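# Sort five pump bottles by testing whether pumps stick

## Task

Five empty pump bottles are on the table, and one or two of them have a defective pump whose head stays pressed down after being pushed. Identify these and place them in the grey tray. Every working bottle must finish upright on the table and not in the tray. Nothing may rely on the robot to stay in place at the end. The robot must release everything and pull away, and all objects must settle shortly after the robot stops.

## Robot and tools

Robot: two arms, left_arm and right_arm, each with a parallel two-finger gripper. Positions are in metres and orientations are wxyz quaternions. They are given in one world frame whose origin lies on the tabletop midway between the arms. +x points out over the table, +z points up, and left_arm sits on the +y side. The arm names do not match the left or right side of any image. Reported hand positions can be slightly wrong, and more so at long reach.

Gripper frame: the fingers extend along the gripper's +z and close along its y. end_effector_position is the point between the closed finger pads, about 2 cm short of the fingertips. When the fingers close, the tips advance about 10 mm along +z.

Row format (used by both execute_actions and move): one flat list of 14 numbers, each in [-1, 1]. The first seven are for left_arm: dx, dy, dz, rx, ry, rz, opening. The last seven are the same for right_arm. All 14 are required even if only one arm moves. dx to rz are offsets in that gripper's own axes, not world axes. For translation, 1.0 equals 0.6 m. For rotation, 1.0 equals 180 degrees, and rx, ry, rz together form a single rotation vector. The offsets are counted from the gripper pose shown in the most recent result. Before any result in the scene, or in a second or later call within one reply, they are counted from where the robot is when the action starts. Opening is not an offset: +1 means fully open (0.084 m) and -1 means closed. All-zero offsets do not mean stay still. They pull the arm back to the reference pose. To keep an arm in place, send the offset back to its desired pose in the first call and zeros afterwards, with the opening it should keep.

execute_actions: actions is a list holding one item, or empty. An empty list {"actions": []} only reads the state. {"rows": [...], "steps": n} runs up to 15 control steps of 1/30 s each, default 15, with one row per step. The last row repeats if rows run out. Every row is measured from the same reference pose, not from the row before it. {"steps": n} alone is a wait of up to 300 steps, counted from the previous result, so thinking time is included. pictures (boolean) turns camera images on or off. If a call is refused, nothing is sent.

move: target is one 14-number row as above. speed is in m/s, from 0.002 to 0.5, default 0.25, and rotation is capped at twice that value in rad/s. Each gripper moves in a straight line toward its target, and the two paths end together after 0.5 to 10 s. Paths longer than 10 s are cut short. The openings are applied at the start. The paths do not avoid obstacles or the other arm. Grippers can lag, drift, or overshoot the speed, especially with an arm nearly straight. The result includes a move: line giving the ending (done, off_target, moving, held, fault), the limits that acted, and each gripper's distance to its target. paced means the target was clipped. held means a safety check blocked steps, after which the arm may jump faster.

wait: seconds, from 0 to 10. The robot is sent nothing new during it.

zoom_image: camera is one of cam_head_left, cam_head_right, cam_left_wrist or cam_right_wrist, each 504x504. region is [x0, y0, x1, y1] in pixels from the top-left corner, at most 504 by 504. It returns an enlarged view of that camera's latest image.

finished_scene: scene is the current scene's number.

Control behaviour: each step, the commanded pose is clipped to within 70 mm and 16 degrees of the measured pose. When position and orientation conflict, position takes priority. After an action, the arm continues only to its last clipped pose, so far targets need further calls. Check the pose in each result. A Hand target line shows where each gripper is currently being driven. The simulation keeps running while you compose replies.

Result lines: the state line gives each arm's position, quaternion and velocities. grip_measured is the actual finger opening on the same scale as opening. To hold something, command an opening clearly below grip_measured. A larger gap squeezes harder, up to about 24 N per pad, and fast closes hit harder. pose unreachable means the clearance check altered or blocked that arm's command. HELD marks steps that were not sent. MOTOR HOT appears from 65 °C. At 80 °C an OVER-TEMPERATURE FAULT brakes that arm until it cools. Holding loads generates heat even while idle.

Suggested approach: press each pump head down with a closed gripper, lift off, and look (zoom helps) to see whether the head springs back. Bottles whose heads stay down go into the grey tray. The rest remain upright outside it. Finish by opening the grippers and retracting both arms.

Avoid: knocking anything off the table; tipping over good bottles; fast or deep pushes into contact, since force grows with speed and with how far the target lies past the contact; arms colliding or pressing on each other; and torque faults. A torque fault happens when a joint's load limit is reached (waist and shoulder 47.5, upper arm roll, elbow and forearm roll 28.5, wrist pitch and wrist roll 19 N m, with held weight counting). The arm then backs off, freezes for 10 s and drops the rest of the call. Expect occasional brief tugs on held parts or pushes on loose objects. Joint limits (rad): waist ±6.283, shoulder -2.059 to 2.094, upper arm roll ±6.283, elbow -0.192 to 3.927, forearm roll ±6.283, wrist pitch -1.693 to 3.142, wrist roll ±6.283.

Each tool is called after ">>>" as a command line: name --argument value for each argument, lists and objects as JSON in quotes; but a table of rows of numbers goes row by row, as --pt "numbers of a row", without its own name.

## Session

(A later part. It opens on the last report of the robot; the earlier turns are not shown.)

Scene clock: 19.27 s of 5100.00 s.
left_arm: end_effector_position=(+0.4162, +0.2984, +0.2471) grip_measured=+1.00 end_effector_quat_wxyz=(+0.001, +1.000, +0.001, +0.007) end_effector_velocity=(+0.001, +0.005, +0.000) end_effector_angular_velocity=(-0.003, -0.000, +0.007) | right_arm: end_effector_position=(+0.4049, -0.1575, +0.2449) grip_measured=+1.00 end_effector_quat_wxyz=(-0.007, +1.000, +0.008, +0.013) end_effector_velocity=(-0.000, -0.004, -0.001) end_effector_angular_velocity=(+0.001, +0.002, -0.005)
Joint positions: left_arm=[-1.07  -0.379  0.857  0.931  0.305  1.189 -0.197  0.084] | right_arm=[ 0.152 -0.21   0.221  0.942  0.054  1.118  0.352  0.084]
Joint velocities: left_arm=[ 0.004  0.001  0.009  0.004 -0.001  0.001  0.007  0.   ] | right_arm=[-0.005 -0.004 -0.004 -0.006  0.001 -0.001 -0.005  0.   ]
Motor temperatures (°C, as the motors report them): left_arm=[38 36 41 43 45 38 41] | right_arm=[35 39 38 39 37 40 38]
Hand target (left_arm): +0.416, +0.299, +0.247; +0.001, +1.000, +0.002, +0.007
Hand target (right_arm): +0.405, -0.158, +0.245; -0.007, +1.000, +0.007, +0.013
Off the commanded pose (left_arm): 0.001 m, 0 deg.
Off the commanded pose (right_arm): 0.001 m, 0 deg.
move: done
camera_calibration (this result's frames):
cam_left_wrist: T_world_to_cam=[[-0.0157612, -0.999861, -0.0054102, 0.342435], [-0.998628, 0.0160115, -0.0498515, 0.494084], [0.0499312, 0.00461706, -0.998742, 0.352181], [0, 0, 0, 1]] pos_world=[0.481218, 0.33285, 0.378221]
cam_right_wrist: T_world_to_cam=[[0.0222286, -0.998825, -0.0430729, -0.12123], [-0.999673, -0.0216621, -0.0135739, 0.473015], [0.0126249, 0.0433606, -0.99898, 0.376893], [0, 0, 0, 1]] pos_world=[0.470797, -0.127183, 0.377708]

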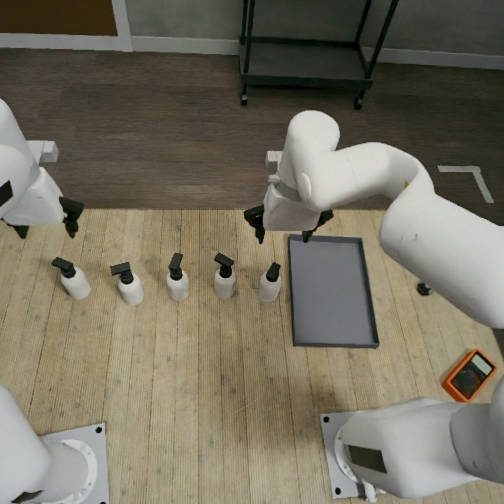

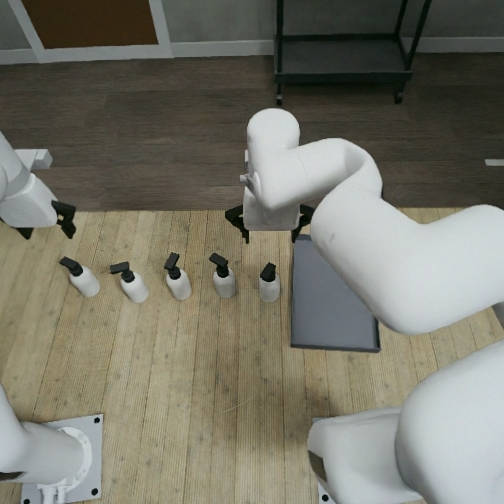

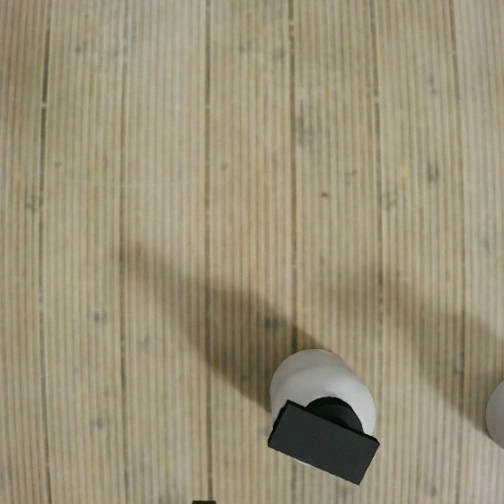

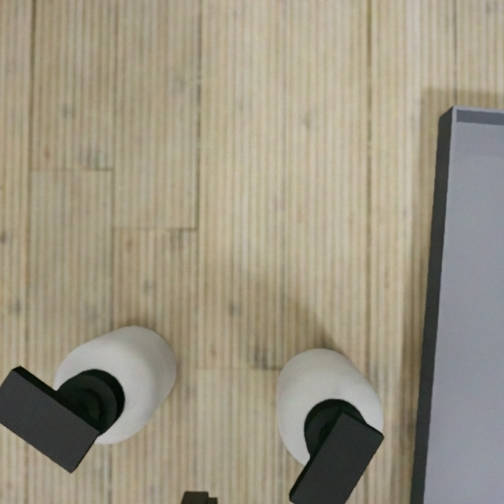

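>>> move --target '[0,0,0.288,0,0,0,1, 0,0,0.284,0,0,0,1]' --speed 0.15

>>> move --target '[0,0,0,0,0,0,-0.6, 0,0,0,0,0,0,-0.6]'

>>> move --target '[0,0,-0.29,0,0,0,-0.6, 0,0,-0.12,0,0,0,-0.6]'

>>> move --target '[-0.24,0.63,0,0,0,0,-0.6, 0.08,0.28,0,0,0,0,-0.6]'

>>> move --target '[0,0,0.282,0,0,0,-0.6, 0,0,0.103,0,0,0,-0.6]' --speed 0.15

>>> move --target '[0,0,0,0,0,0,1, 0,0,0,0,0,0,1]'

>>> move --target '[0,0,-0.28,0,0,0,1, 0,0,-0.27,0,0,0,1]'

>>> move --target '[0,-0.55,0,0,0,0,1, 0,0,0,0,0,0,1]'

>>> move --target '[0,0,0,0,0,0,1, -0.295,-0.41,0,0,0,0,1]'

Scene clock: 22.87 s of 5100.00 s.
left_arm: end_effector_position=(+0.4194, +0.2979, +0.0752) grip_measured=+1.00 end_effector_quat_wxyz=(+0.001, +1.000, +0.001, +0.008) end_effector_velocity=(-0.001, -0.001, -0.002) end_effector_angular_velocity=(-0.007, +0.009, -0.004) | right_arm: end_effector_position=(+0.4098, -0.1550, +0.0754) grip_measured=+1.00 end_effector_quat_wxyz=(-0.007, +1.000, +0.008, +0.014) end_effector_velocity=(-0.001, -0.001, -0.002) end_effector_angular_velocity=(-0.002, +0.004, -0.001)
Joint positions: left_arm=[-1.164  0.095  1.05   0.675 -0.145  0.617  0.167  0.084] | right_arm=[ 0.153  0.082  0.237  0.712 -0.032  0.601  0.42   0.084]
Joint velocities: left_arm=[ 0.01   0.013 -0.01   0.007 -0.029  0.011  0.027 -0.   ] | right_arm=[-0.001  0.003  0.    -0.002 -0.001 -0.001  0.001 -0.   ]
Motor temperatures (°C, as the motors report them): left_arm=[38 36 41 43 45 38 41] | right_arm=[35 39 38 39 37 40 38]
Hand target (left_arm): +0.419, +0.298, +0.075; +0.001, +1.000, +0.001, +0.007
Hand target (right_arm): +0.409, -0.155, +0.074; -0.007, +1.000, +0.008, +0.013
Off the commanded pose (left_arm): 0.001 m, 0 deg.
Off the commanded pose (right_arm): 0.001 m, 0 deg.
move: done
camera_calibration (this result's frames):
cam_left_wrist: T_world_to_cam=[[-0.0163334, -0.999849, -0.00591122, 0.341308], [-0.99847, 0.0166226, -0.052732, 0.488713], [0.0528223, 0.00504089, -0.998591, 0.178958], [0, 0, 0, 1]] pos_world=[0.484087, 0.332231, 0.206495]
cam_right_wrist: T_world_to_cam=[[0.0223502, -0.998801, -0.0435663, -0.126185], [-0.999636, -0.0216683, -0.0160615, 0.475834], [0.0150982, 0.0439095, -0.998921, 0.206375], [0, 0, 0, 1]] pos_world=[0.475366, -0.124785, 0.208298]

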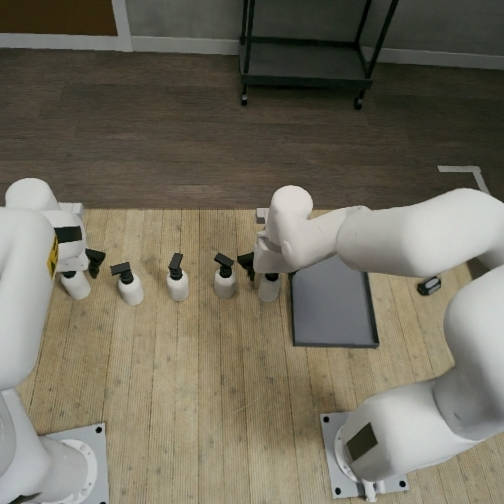

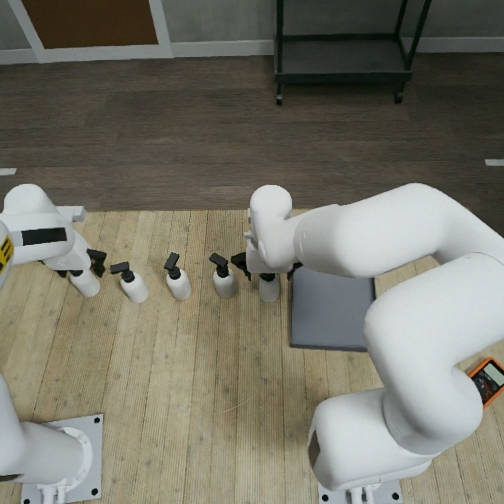

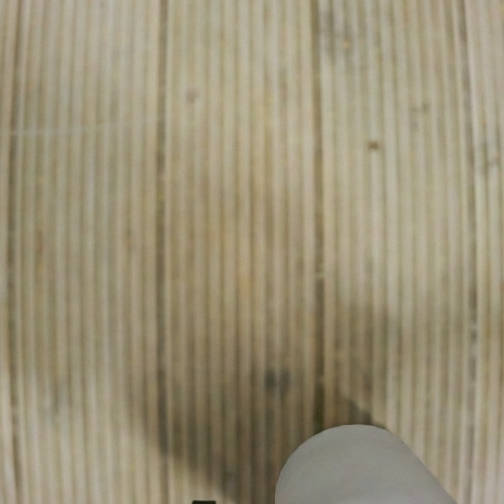

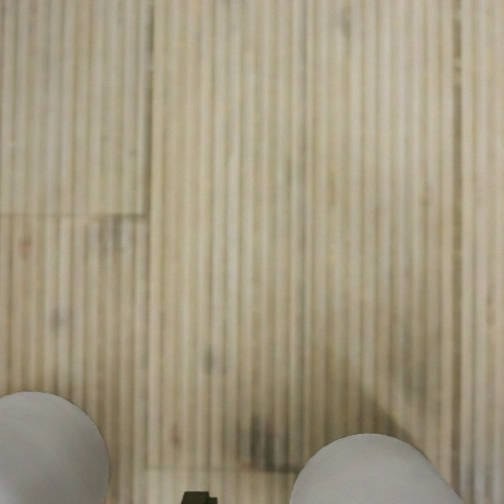

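Scene clock: 23.37 s of 5100.00 s.
left_arm: end_effector_position=(+0.4199, +0.2978, +0.0755) grip_measured=+0.12 end_effector_quat_wxyz=(+0.001, +1.000, +0.001, +0.009) end_effector_velocity=(-0.000, +0.000, -0.000) end_effector_angular_velocity=(+0.000, +0.001, +0.001) | right_arm: end_effector_position=(+0.4099, -0.1551, +0.0754) grip_measured=+0.11 end_effector_quat_wxyz=(-0.007, +1.000, +0.008, +0.014) end_effector_velocity=(+0.000, -0.001, +0.000) end_effector_angular_velocity=(+0.000, +0.000, -0.003)
Joint positions: left_arm=[-1.164  0.094  1.049  0.676 -0.145  0.617  0.167  0.049] | right_arm=[ 0.153  0.082  0.237  0.712 -0.032  0.601  0.42   0.049]
Joint velocities: left_arm=[ 0.     0.001  0.    -0.    -0.     0.    -0.     0.   ] | right_arm=[-0.002 -0.    -0.001 -0.     0.001  0.    -0.     0.   ]
Motor temperatures (°C, as the motors report them): left_arm=[38 36 41 43 45 38 41] | right_arm=[35 39 38 39 37 40 38]
Hand target (left_arm): +0.419, +0.298, +0.075; +0.001, +1.000, +0.001, +0.008
Hand target (right_arm): +0.410, -0.155, +0.075; -0.007, +1.000, +0.008, +0.014
Off the commanded pose (left_arm): 0.001 m, 0 deg.
Off the commanded pose (right_arm): 0.000 m, 0 deg.
move: done
camera_calibration (this result's frames):
cam_left_wrist: T_world_to_cam=[[-0.0165102, -0.999848, -0.00567939, 0.341242], [-0.99841, 0.0167921, -0.0538078, 0.489163], [0.053895, 0.00478198, -0.998535, 0.178879], [0, 0, 0, 1]] pos_world=[0.484378, 0.33212, 0.206876]
cam_right_wrist: T_world_to_cam=[[0.0222406, -0.9988, -0.0436305, -0.126158], [-0.999636, -0.0215488, -0.0162635, 0.475957], [0.0153038, 0.0439763, -0.998915, 0.206353], [0, 0, 0, 1]] pos_world=[0.475431, -0.124825, 0.208365]

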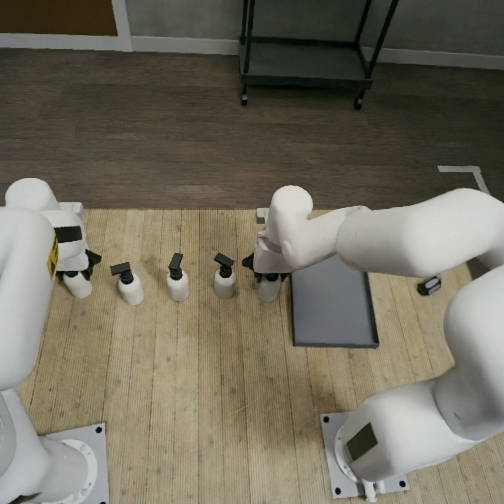

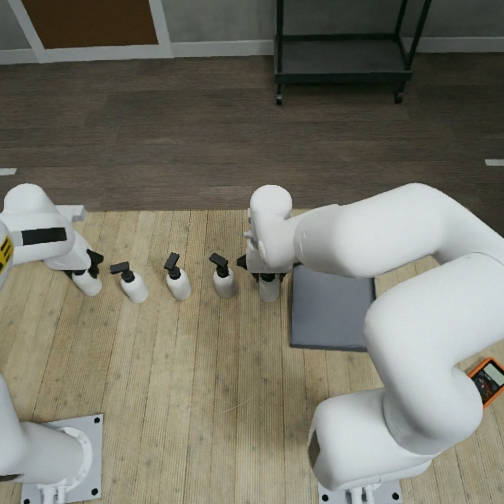

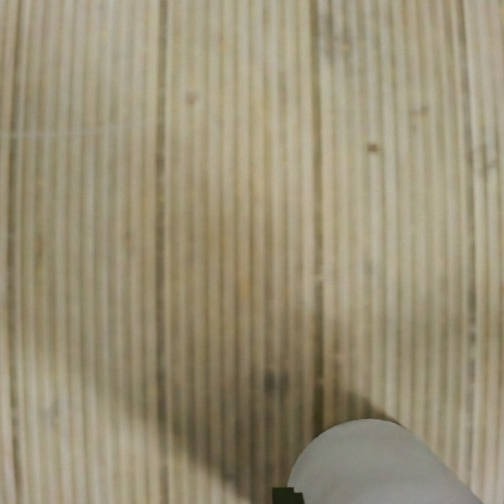

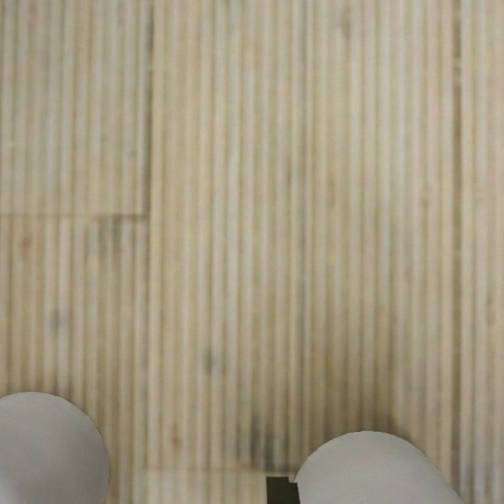

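Scene clock: 24.57 s of 5100.00 s.
left_arm: end_effector_position=(+0.4163, +0.2984, +0.2485) grip_measured=+0.12 end_effector_quat_wxyz=(+0.001, +1.000, +0.001, +0.007) end_effector_velocity=(+0.002, +0.001, +0.004) end_effector_angular_velocity=(-0.002, -0.008, +0.002) | right_arm: end_effector_position=(+0.4079, -0.1560, +0.1473) grip_measured=+0.11 end_effector_quat_wxyz=(-0.007, +1.000, +0.008, +0.014) end_effector_velocity=(+0.001, +0.000, +0.002) end_effector_angular_velocity=(+0.001, -0.003, -0.001)
Joint positions: left_arm=[-1.106 -0.397  0.883  0.935  0.327  1.198 -0.216  0.049] | right_arm=[ 0.151 -0.08   0.237  0.775  0.028  0.822  0.375  0.049]
Joint velocities: left_arm=[ 0.002 -0.005 -0.003  0.008  0.001  0.003 -0.002 -0.   ] | right_arm=[-0.001 -0.002 -0.     0.002  0.     0.001 -0.001 -0.   ]
Motor temperatures (°C, as the motors report them): left_arm=[38 36 41 43 45 38 41] | right_arm=[35 39 38 39 37 40 38]
Hand target (left_arm): +0.417, +0.298, +0.249; +0.001, +1.000, +0.001, +0.008
Hand target (right_arm): +0.408, -0.156, +0.148; -0.007, +1.000, +0.008, +0.014
Off the commanded pose (left_arm): 0.001 m, 0 deg.
Off the commanded pose (right_arm): 0.000 m, 0 deg.
move: done
camera_calibration (this result's frames):
cam_left_wrist: T_world_to_cam=[[-0.0156189, -0.999862, -0.00572769, 0.342434], [-0.998553, 0.0158928, -0.0513836, 0.494653], [0.0514675, 0.00491684, -0.998663, 0.352829], [0, 0, 0, 1]] pos_world=[0.481126, 0.33279, 0.379735]
cam_right_wrist: T_world_to_cam=[[0.0222947, -0.998799, -0.04363, -0.123972], [-0.999643, -0.0216279, -0.0156962, 0.474938], [0.0147337, 0.0439643, -0.998924, 0.278437], [0, 0, 0, 1]] pos_world=[0.47343, -0.125793, 0.280184]

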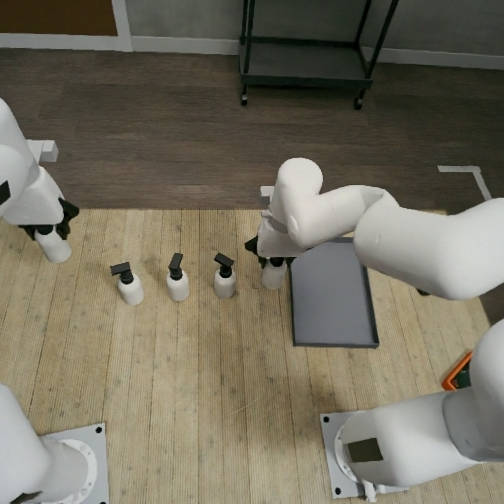

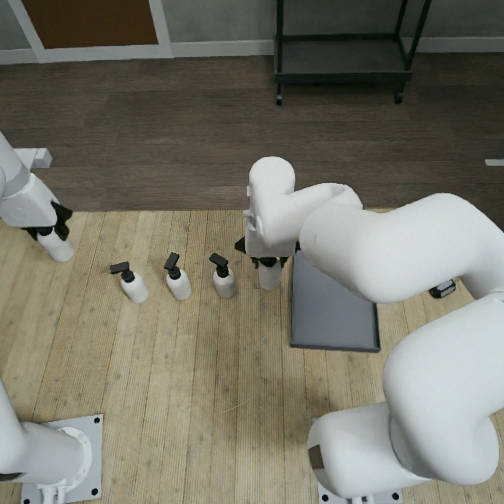

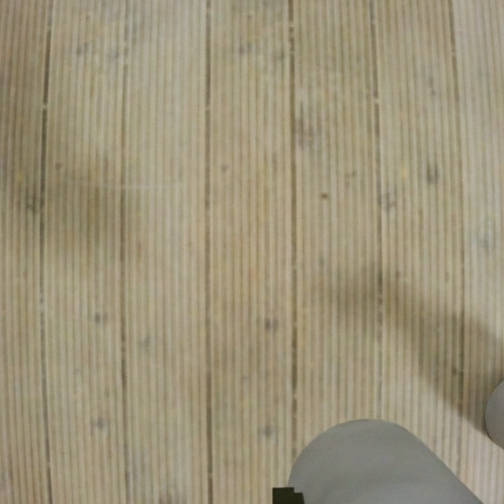

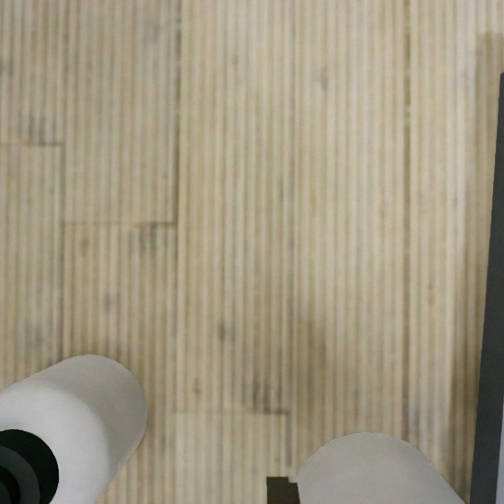

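Scene clock: 26.63 s of 5100.00 s.
left_arm: end_effector_position=(+0.2736, -0.0798, +0.2474) grip_measured=+0.12 end_effector_quat_wxyz=(+0.001, +1.000, +0.002, +0.008) end_effector_velocity=(-0.004, -0.004, -0.000) end_effector_angular_velocity=(+0.001, +0.000, -0.008) | right_arm: end_effector_position=(+0.4586, -0.3234, +0.1464) grip_measured=+0.11 end_effector_quat_wxyz=(-0.006, +1.000, +0.008, +0.014) end_effector_velocity=(+0.001, -0.002, +0.000) end_effector_angular_velocity=(-0.000, -0.001, -0.005)
Joint positions: left_arm=[-1.444 -0.129  0.325  1.037  0.058  1.149 -0.981  0.049] | right_arm=[-0.038 -0.026  0.016  0.831  0.018  0.829 -0.029  0.049]
Joint velocities: left_arm=[-0.006  0.005 -0.006  0.005 -0.002  0.001 -0.003  0.   ] | right_arm=[-0.003  0.001 -0.003  0.001 -0.001 -0.     0.    -0.   ]
Motor temperatures (°C, as the motors report them): left_arm=[38 36 41 44 45 38 41] | right_arm=[35 39 38 39 37 40 38]
Hand target (left_arm): +0.273, -0.080, +0.247; +0.001, +1.000, +0.001, +0.008
Hand target (right_arm): +0.459, -0.324, +0.146; -0.006, +1.000, +0.008, +0.014
Off the commanded pose (left_arm): 0.001 m, 0 deg.
Off the commanded pose (right_arm): 0.000 m, 0 deg.
move: done
camera_calibration (this result's frames):
cam_left_wrist: T_world_to_cam=[[-0.0145589, -0.999881, -0.00502176, -0.0384159], [-0.998518, 0.0148021, -0.0523653, 0.358217], [0.0524334, 0.00425193, -0.998615, 0.360613], [0, 0, 0, 1]] pos_world=[0.338219, -0.045247, 0.378678]
cam_right_wrist: T_world_to_cam=[[0.0230116, -0.998835, -0.0424098, -0.292839], [-0.999623, -0.0223532, -0.0159356, 0.521776], [0.0149691, 0.0427605, -0.998973, 0.283684], [0, 0, 0, 1]] pos_world=[0.524071, -0.292965, 0.279288]

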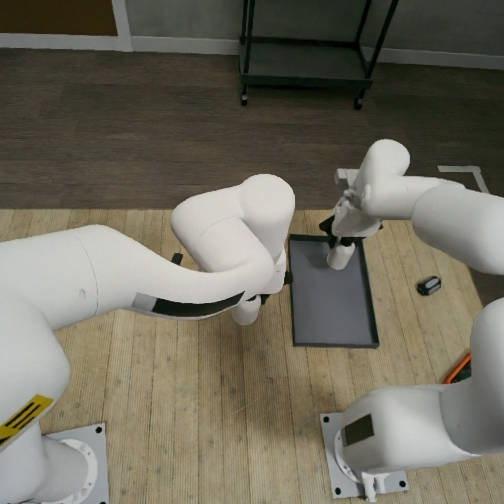

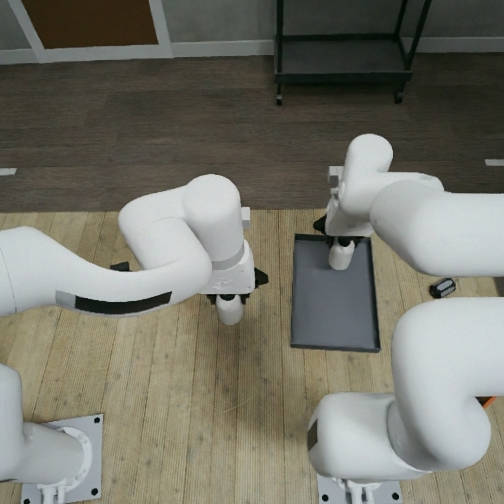

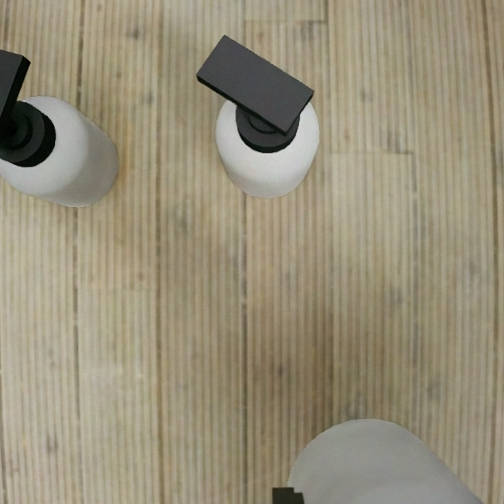

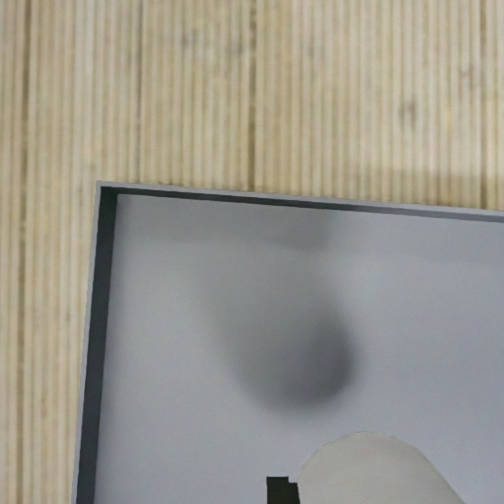

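Scene clock: 28.20 s of 5100.00 s.
left_arm: end_effector_position=(+0.2765, -0.0807, +0.0787) grip_measured=+0.12 end_effector_quat_wxyz=(+0.001, +1.000, +0.002, +0.008) end_effector_velocity=(-0.001, +0.002, -0.003) end_effector_angular_velocity=(+0.006, +0.004, +0.000) | right_arm: end_effector_position=(+0.4603, -0.3226, +0.0847) grip_measured=+0.11 end_effector_quat_wxyz=(-0.006, +1.000, +0.008, +0.014) end_effector_velocity=(-0.001, +0.000, -0.001) end_effector_angular_velocity=(+0.000, +0.004, -0.002)
Joint positions: left_arm=[-1.433  0.141  0.334  0.8   -0.056  0.655 -0.893  0.049] | right_arm=[-0.037  0.101  0.017  0.775  0.018  0.645 -0.029  0.049]
Joint velocities: left_arm=[ 0.     0.005 -0.    -0.004 -0.002 -0.001  0.002 -0.   ] | right_arm=[ 0.     0.002 -0.    -0.001  0.001  0.001  0.002  0.   ]
Motor temperatures (°C, as the motors report them): left_arm=[38 36 41 44 45 38 41] | right_arm=[35 39 38 39 37 40 38]
Hand target (left_arm): +0.276, -0.080, +0.078; +0.001, +1.000, +0.002, +0.008
Hand target (right_arm): +0.460, -0.323, +0.085; -0.006, +1.000, +0.008, +0.014
Off the commanded pose (left_arm): 0.001 m, 0 deg.
Off the commanded pose (right_arm): 0.000 m, 0 deg.
move: done
camera_calibration (this result's frames):
cam_left_wrist: T_world_to_cam=[[-0.014968, -0.99988, -0.00409051, -0.0401132], [-0.998456, 0.0151653, -0.0534372, 0.352441], [0.0534928, 0.00328435, -0.998563, 0.1916], [0, 0, 0, 1]] pos_world=[0.341047, -0.0460825, 0.209994]
cam_right_wrist: T_world_to_cam=[[0.0230381, -0.998843, -0.0422225, -0.294754], [-0.999616, -0.0223642, -0.0163649, 0.522595], [0.0154016, 0.0425833, -0.998974, 0.221752], [0, 0, 0, 1]] pos_world=[0.52577, -0.292168, 0.217631]

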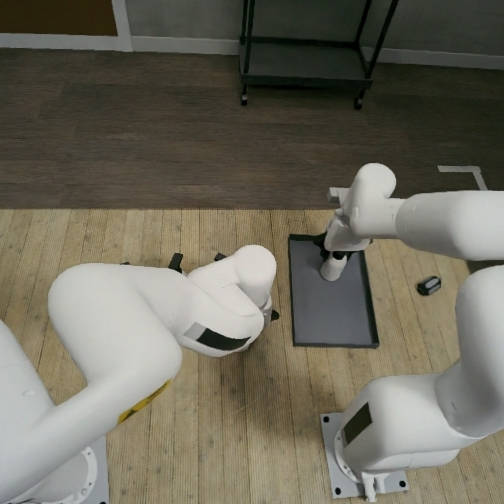

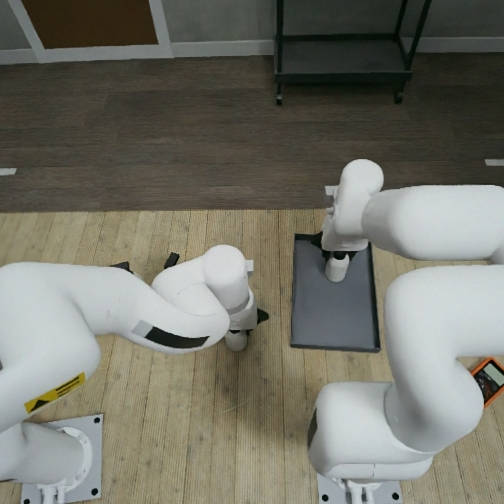

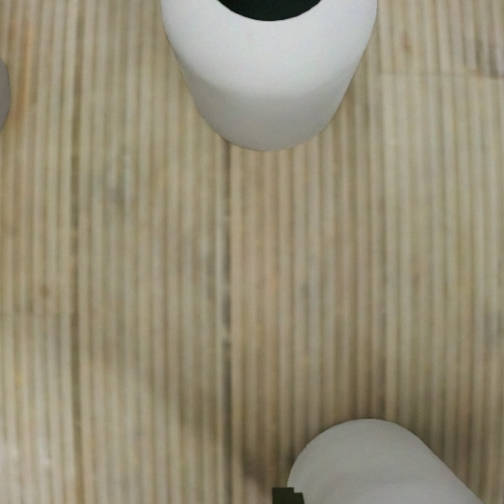

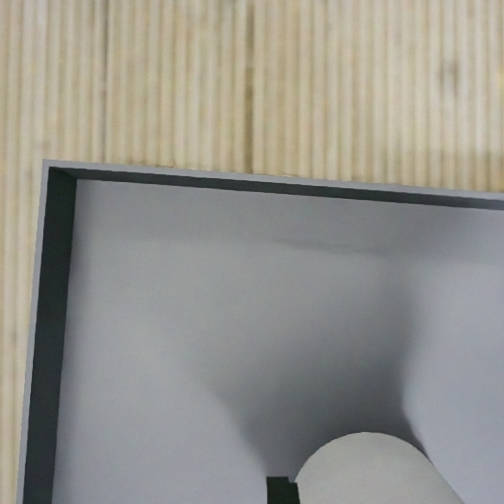

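Scene clock: 28.70 s of 5100.00 s.
left_arm: end_effector_position=(+0.2765, -0.0807, +0.0787) grip_measured=+1.00 end_effector_quat_wxyz=(+0.001, +1.000, +0.002, +0.008) end_effector_velocity=(+0.000, -0.000, +0.000) end_effector_angular_velocity=(-0.000, -0.000, +0.002) | right_arm: end_effector_position=(+0.4603, -0.3226, +0.0847) grip_measured=+1.00 end_effector_quat_wxyz=(-0.006, +1.000, +0.008, +0.014) end_effector_velocity=(+0.000, -0.000, +0.000) end_effector_angular_velocity=(-0.000, +0.000, +0.001)
Joint positions: left_arm=[-1.433  0.141  0.334  0.8   -0.056  0.655 -0.893  0.084] | right_arm=[-0.037  0.101  0.017  0.775  0.018  0.645 -0.029  0.084]
Joint velocities: left_arm=[ 0.     0.     0.001  0.001 -0.     0.    -0.002  0.   ] | right_arm=[-0.001  0.     0.     0.001 -0.001  0.001 -0.001  0.   ]
Motor temperatures (°C, as the motors report them): left_arm=[38 36 41 44 45 38 41] | right_arm=[35 39 38 39 37 40 38]
Hand target (left_arm): +0.277, -0.081, +0.079; +0.001, +1.000, +0.002, +0.008
Hand target (right_arm): +0.460, -0.323, +0.085; -0.006, +1.000, +0.008, +0.014
Off the commanded pose (left_arm): 0.000 m, 0 deg.
Off the commanded pose (right_arm): 0.000 m, 0 deg.
move: done
camera_calibration (this result's frames):
cam_left_wrist: T_world_to_cam=[[-0.0149691, -0.99988, -0.00406298, -0.0401205], [-0.998455, 0.015165, -0.053448, 0.352444], [0.0535032, 0.00325664, -0.998562, 0.191609], [0, 0, 0, 1]] pos_world=[0.341048, -0.0460845, 0.210008]
cam_right_wrist: T_world_to_cam=[[0.0230383, -0.998843, -0.0422222, -0.294754], [-0.999616, -0.0223641, -0.0163715, 0.522596], [0.0154083, 0.0425832, -0.998974, 0.221752], [0, 0, 0, 1]] pos_world=[0.525769, -0.292168, 0.217635]

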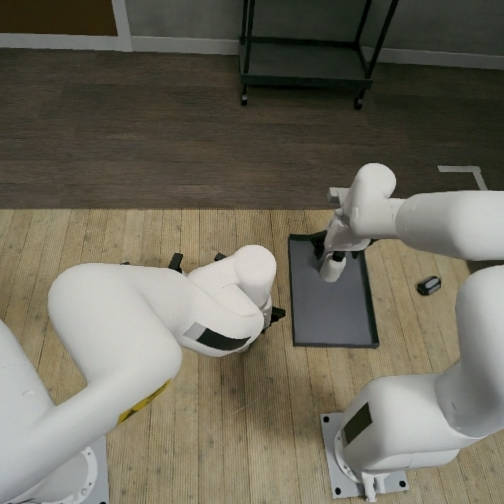

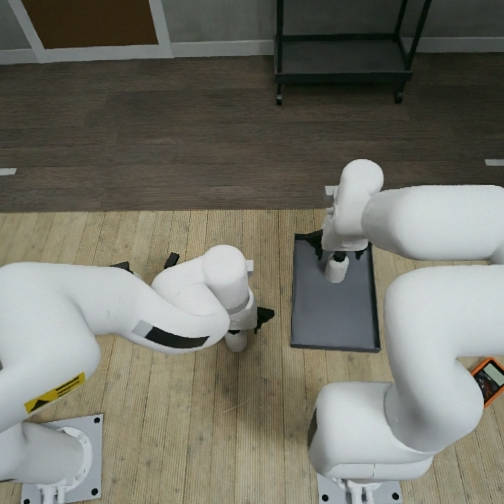

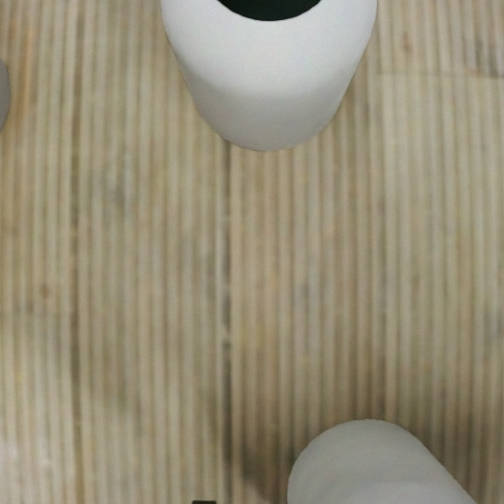

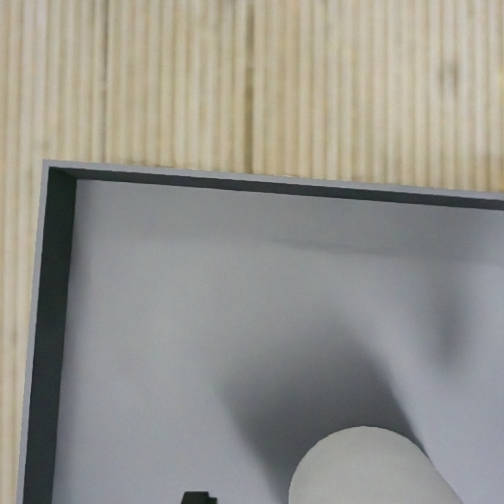

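Scene clock: 29.83 s of 5100.00 s.
left_arm: end_effector_position=(+0.2734, -0.0796, +0.2457) grip_measured=+1.00 end_effector_quat_wxyz=(+0.001, +1.000, +0.002, +0.008) end_effector_velocity=(+0.003, -0.002, +0.007) end_effector_angular_velocity=(-0.011, -0.006, +0.002) | right_arm: end_effector_position=(+0.4555, -0.3247, +0.2458) grip_measured=+1.00 end_effector_quat_wxyz=(-0.006, +1.000, +0.008, +0.013) end_effector_velocity=(+0.002, -0.000, +0.006) end_effector_angular_velocity=(+0.001, -0.011, -0.001)
Joint positions: left_arm=[-1.448 -0.128  0.329  1.034  0.058  1.145 -0.981  0.084] | right_arm=[-0.04  -0.152  0.014  0.998  0.017  1.123 -0.029  0.084]
Joint velocities: left_arm=[ 0.    -0.005  0.001  0.013  0.001  0.005  0.     0.   ] | right_arm=[-0.    -0.005 -0.     0.01   0.001  0.004  0.     0.   ]
Motor temperatures (°C, as the motors report them): left_arm=[38 36 41 44 45 38 41] | right_arm=[35 39 38 39 37 40 38]
Hand target (left_arm): +0.274, -0.080, +0.247; +0.002, +1.000, +0.002, +0.008
Hand target (right_arm): +0.456, -0.325, +0.247; -0.006, +1.000, +0.008, +0.014
Off the commanded pose (left_arm): 0.001 m, 0 deg.
Off the commanded pose (right_arm): 0.001 m, 0 deg.
move: done
camera_calibration (this result's frames):
cam_left_wrist: T_world_to_cam=[[-0.0145713, -0.999876, -0.00589691, -0.0379762], [-0.998542, 0.0148579, -0.0518959, 0.357878], [0.0519771, 0.00513212, -0.998635, 0.359075], [0, 0, 0, 1]] pos_world=[0.338139, -0.0451317, 0.376934]
cam_right_wrist: T_world_to_cam=[[0.0229674, -0.998827, -0.0426195, -0.289761], [-0.999648, -0.0223782, -0.0142512, 0.51991], [0.0132807, 0.0429318, -0.99899, 0.383915], [0, 0, 0, 1]] pos_world=[0.521284, -0.294268, 0.378587]

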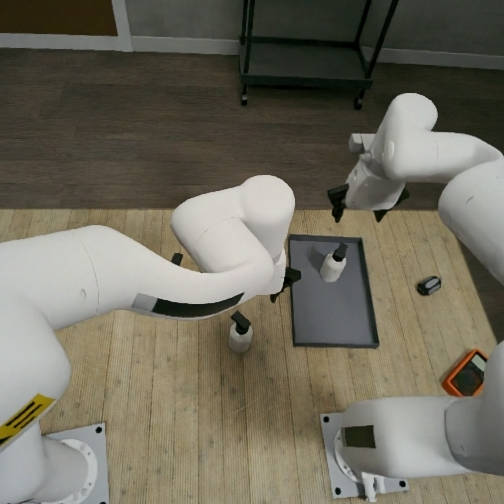

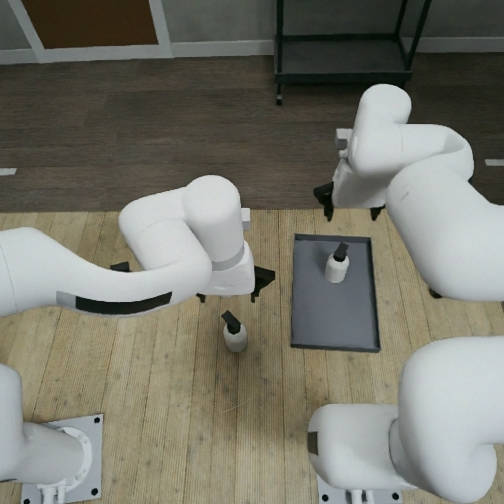

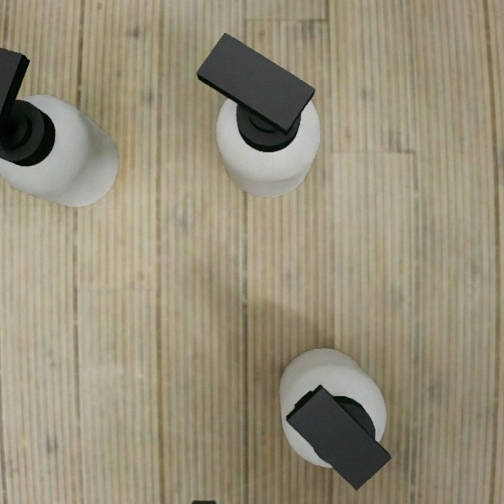

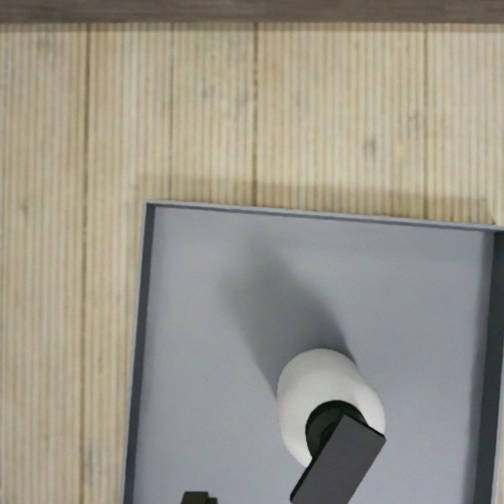

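Scene clock: 31.63 s of 5100.00 s.
left_arm: end_effector_position=(+0.2722, +0.2504, +0.2448) grip_measured=+1.00 end_effector_quat_wxyz=(+0.001, +1.000, +0.001, +0.007) end_effector_velocity=(+0.000, +0.002, +0.001) end_effector_angular_velocity=(-0.003, -0.001, +0.003) | right_arm: end_effector_position=(+0.4555, -0.3247, +0.2458) grip_measured=+1.00 end_effector_quat_wxyz=(-0.006, +1.000, +0.008, +0.013) end_effector_velocity=(-0.000, +0.000, -0.000) end_effector_angular_velocity=(-0.000, +0.000, +0.001)
Joint positions: left_arm=[-1.027 -0.948  0.566  0.551  0.462  1.42  -0.576  0.084] | right_arm=[-0.04  -0.152  0.014  0.998  0.017  1.123 -0.029  0.084]
Joint velocities: left_arm=[ 0.004 -0.004  0.003  0.001  0.002  0.002  0.003  0.   ] | right_arm=[ 0.001 -0.    -0.001 -0.    -0.     0.    -0.    -0.   ]
Motor temperatures (°C, as the motors report them): left_arm=[38 36 41 44 45 38 41] | right_arm=[35 39 38 39 37 40 38]
Hand target (left_arm): +0.272, +0.251, +0.245; +0.001, +1.000, +0.002, +0.007
Hand target (right_arm): +0.456, -0.325, +0.246; -0.006, +1.000, +0.008, +0.013
Off the commanded pose (left_arm): 0.001 m, 0 deg.
Off the commanded pose (right_arm): 0.000 m, 0 deg.
move: done
camera_calibration (this result's frames):
cam_left_wrist: T_world_to_cam=[[-0.0154538, -0.999865, -0.00564219, 0.292132], [-0.998638, 0.0157156, -0.0497534, 0.350999], [0.0498353, 0.00486563, -0.998746, 0.357205], [0, 0, 0, 1]] pos_world=[0.337234, 0.284838, 0.375868]
cam_right_wrist: T_world_to_cam=[[0.0229674, -0.998827, -0.0426195, -0.289761], [-0.999648, -0.0223782, -0.014251, 0.51991], [0.0132805, 0.0429319, -0.99899, 0.383915], [0, 0, 0, 1]] pos_world=[0.521284, -0.294268, 0.378587]

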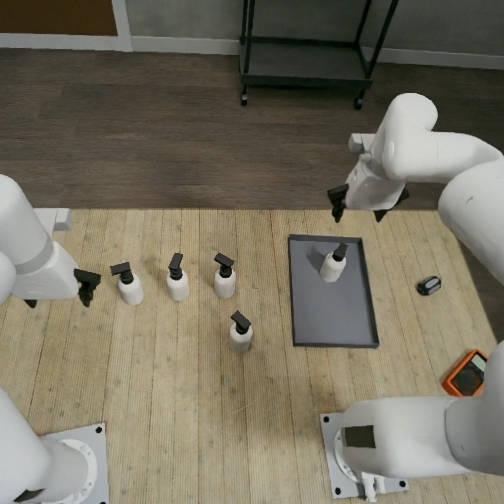

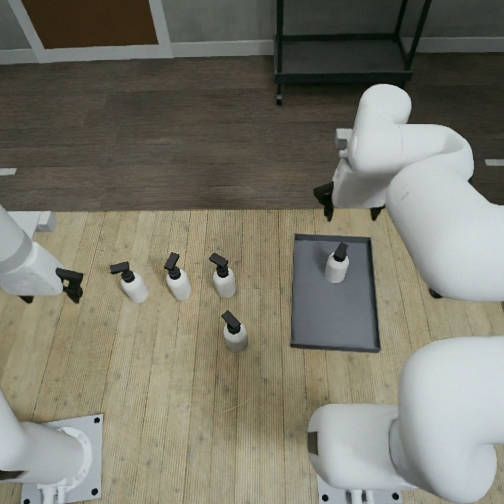

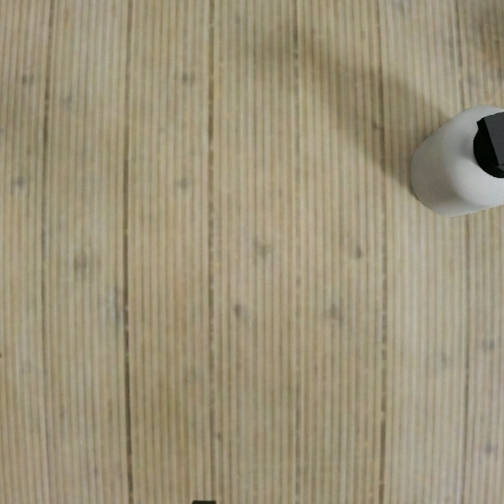

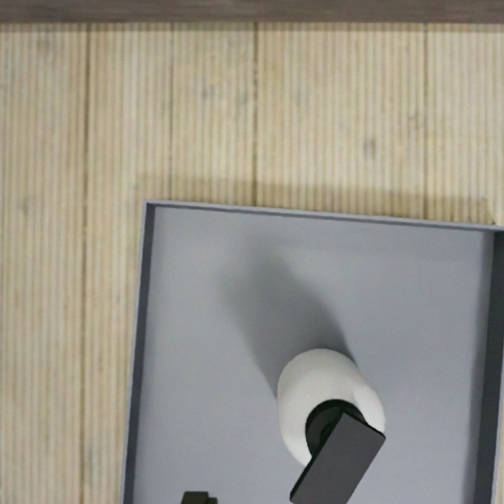

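Scene clock: 33.30 s of 5100.00 s.
left_arm: end_effector_position=(+0.2722, +0.2504, +0.2448) grip_measured=+1.00 end_effector_quat_wxyz=(+0.001, +1.000, +0.001, +0.007) end_effector_velocity=(+0.000, +0.000, -0.000) end_effector_angular_velocity=(-0.000, -0.000, -0.001) | right_arm: end_effector_position=(+0.2745, -0.0813, +0.2448) grip_measured=+1.00 end_effector_quat_wxyz=(-0.008, +1.000, +0.008, +0.013) end_effector_velocity=(-0.002, +0.004, +0.001) end_effector_angular_velocity=(-0.001, -0.003, +0.007)
Joint positions: left_arm=[-1.027 -0.948  0.566  0.551  0.462  1.42  -0.576  0.084] | right_arm=[ 0.252 -0.487  0.429  0.741  0.209  1.168  0.565  0.084]
Joint velocities: left_arm=[ 0.     0.     0.    -0.     0.    -0.     0.001 -0.   ] | right_arm=[ 0.006 -0.     0.007  0.004  0.     0.     0.006  0.   ]
Motor temperatures (°C, as the motors report them): left_arm=[38 36 41 44 45 38 41] | right_arm=[35 39 38 39 37 40 38]
Hand target (left_arm): +0.272, +0.250, +0.245; +0.001, +1.000, +0.001, +0.007
Hand target (right_arm): +0.274, -0.081, +0.245; -0.007, +1.000, +0.009, +0.013
Off the commanded pose (left_arm): 0.000 m, 0 deg.
Off the commanded pose (right_arm): 0.001 m, 0 deg.
move: done
camera_calibration (this result's frames):
cam_left_wrist: T_world_to_cam=[[-0.0154539, -0.999865, -0.0056422, 0.292132], [-0.998638, 0.0157156, -0.0497534, 0.350999], [0.0498353, 0.00486563, -0.998746, 0.357205], [0, 0, 0, 1]] pos_world=[0.337234, 0.284838, 0.375868]
cam_right_wrist: T_world_to_cam=[[0.0221903, -0.99874, -0.045006, -0.0416975], [-0.999681, -0.0216249, -0.0130101, 0.344141], [0.0120205, 0.0452803, -0.998902, 0.37535], [0, 0, 0, 1]] pos_world=[0.340444, -0.0511989, 0.377538]

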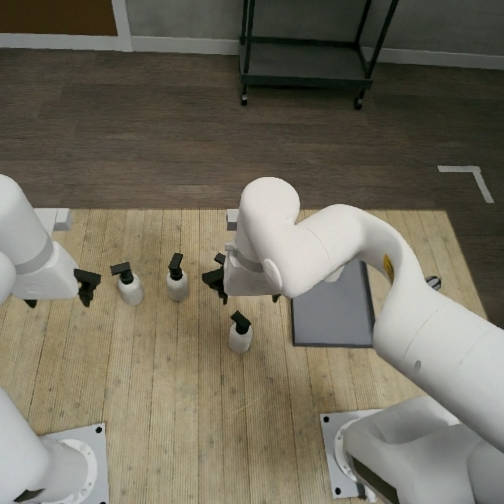

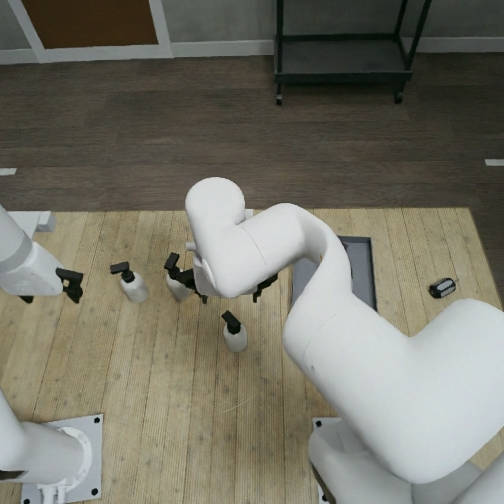

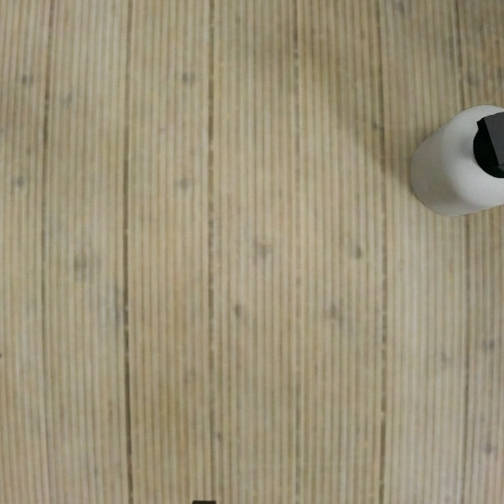

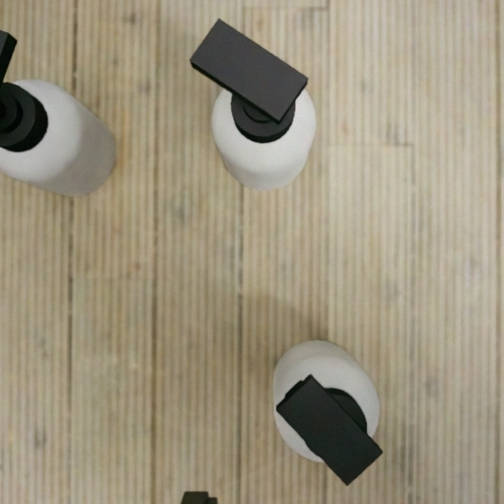

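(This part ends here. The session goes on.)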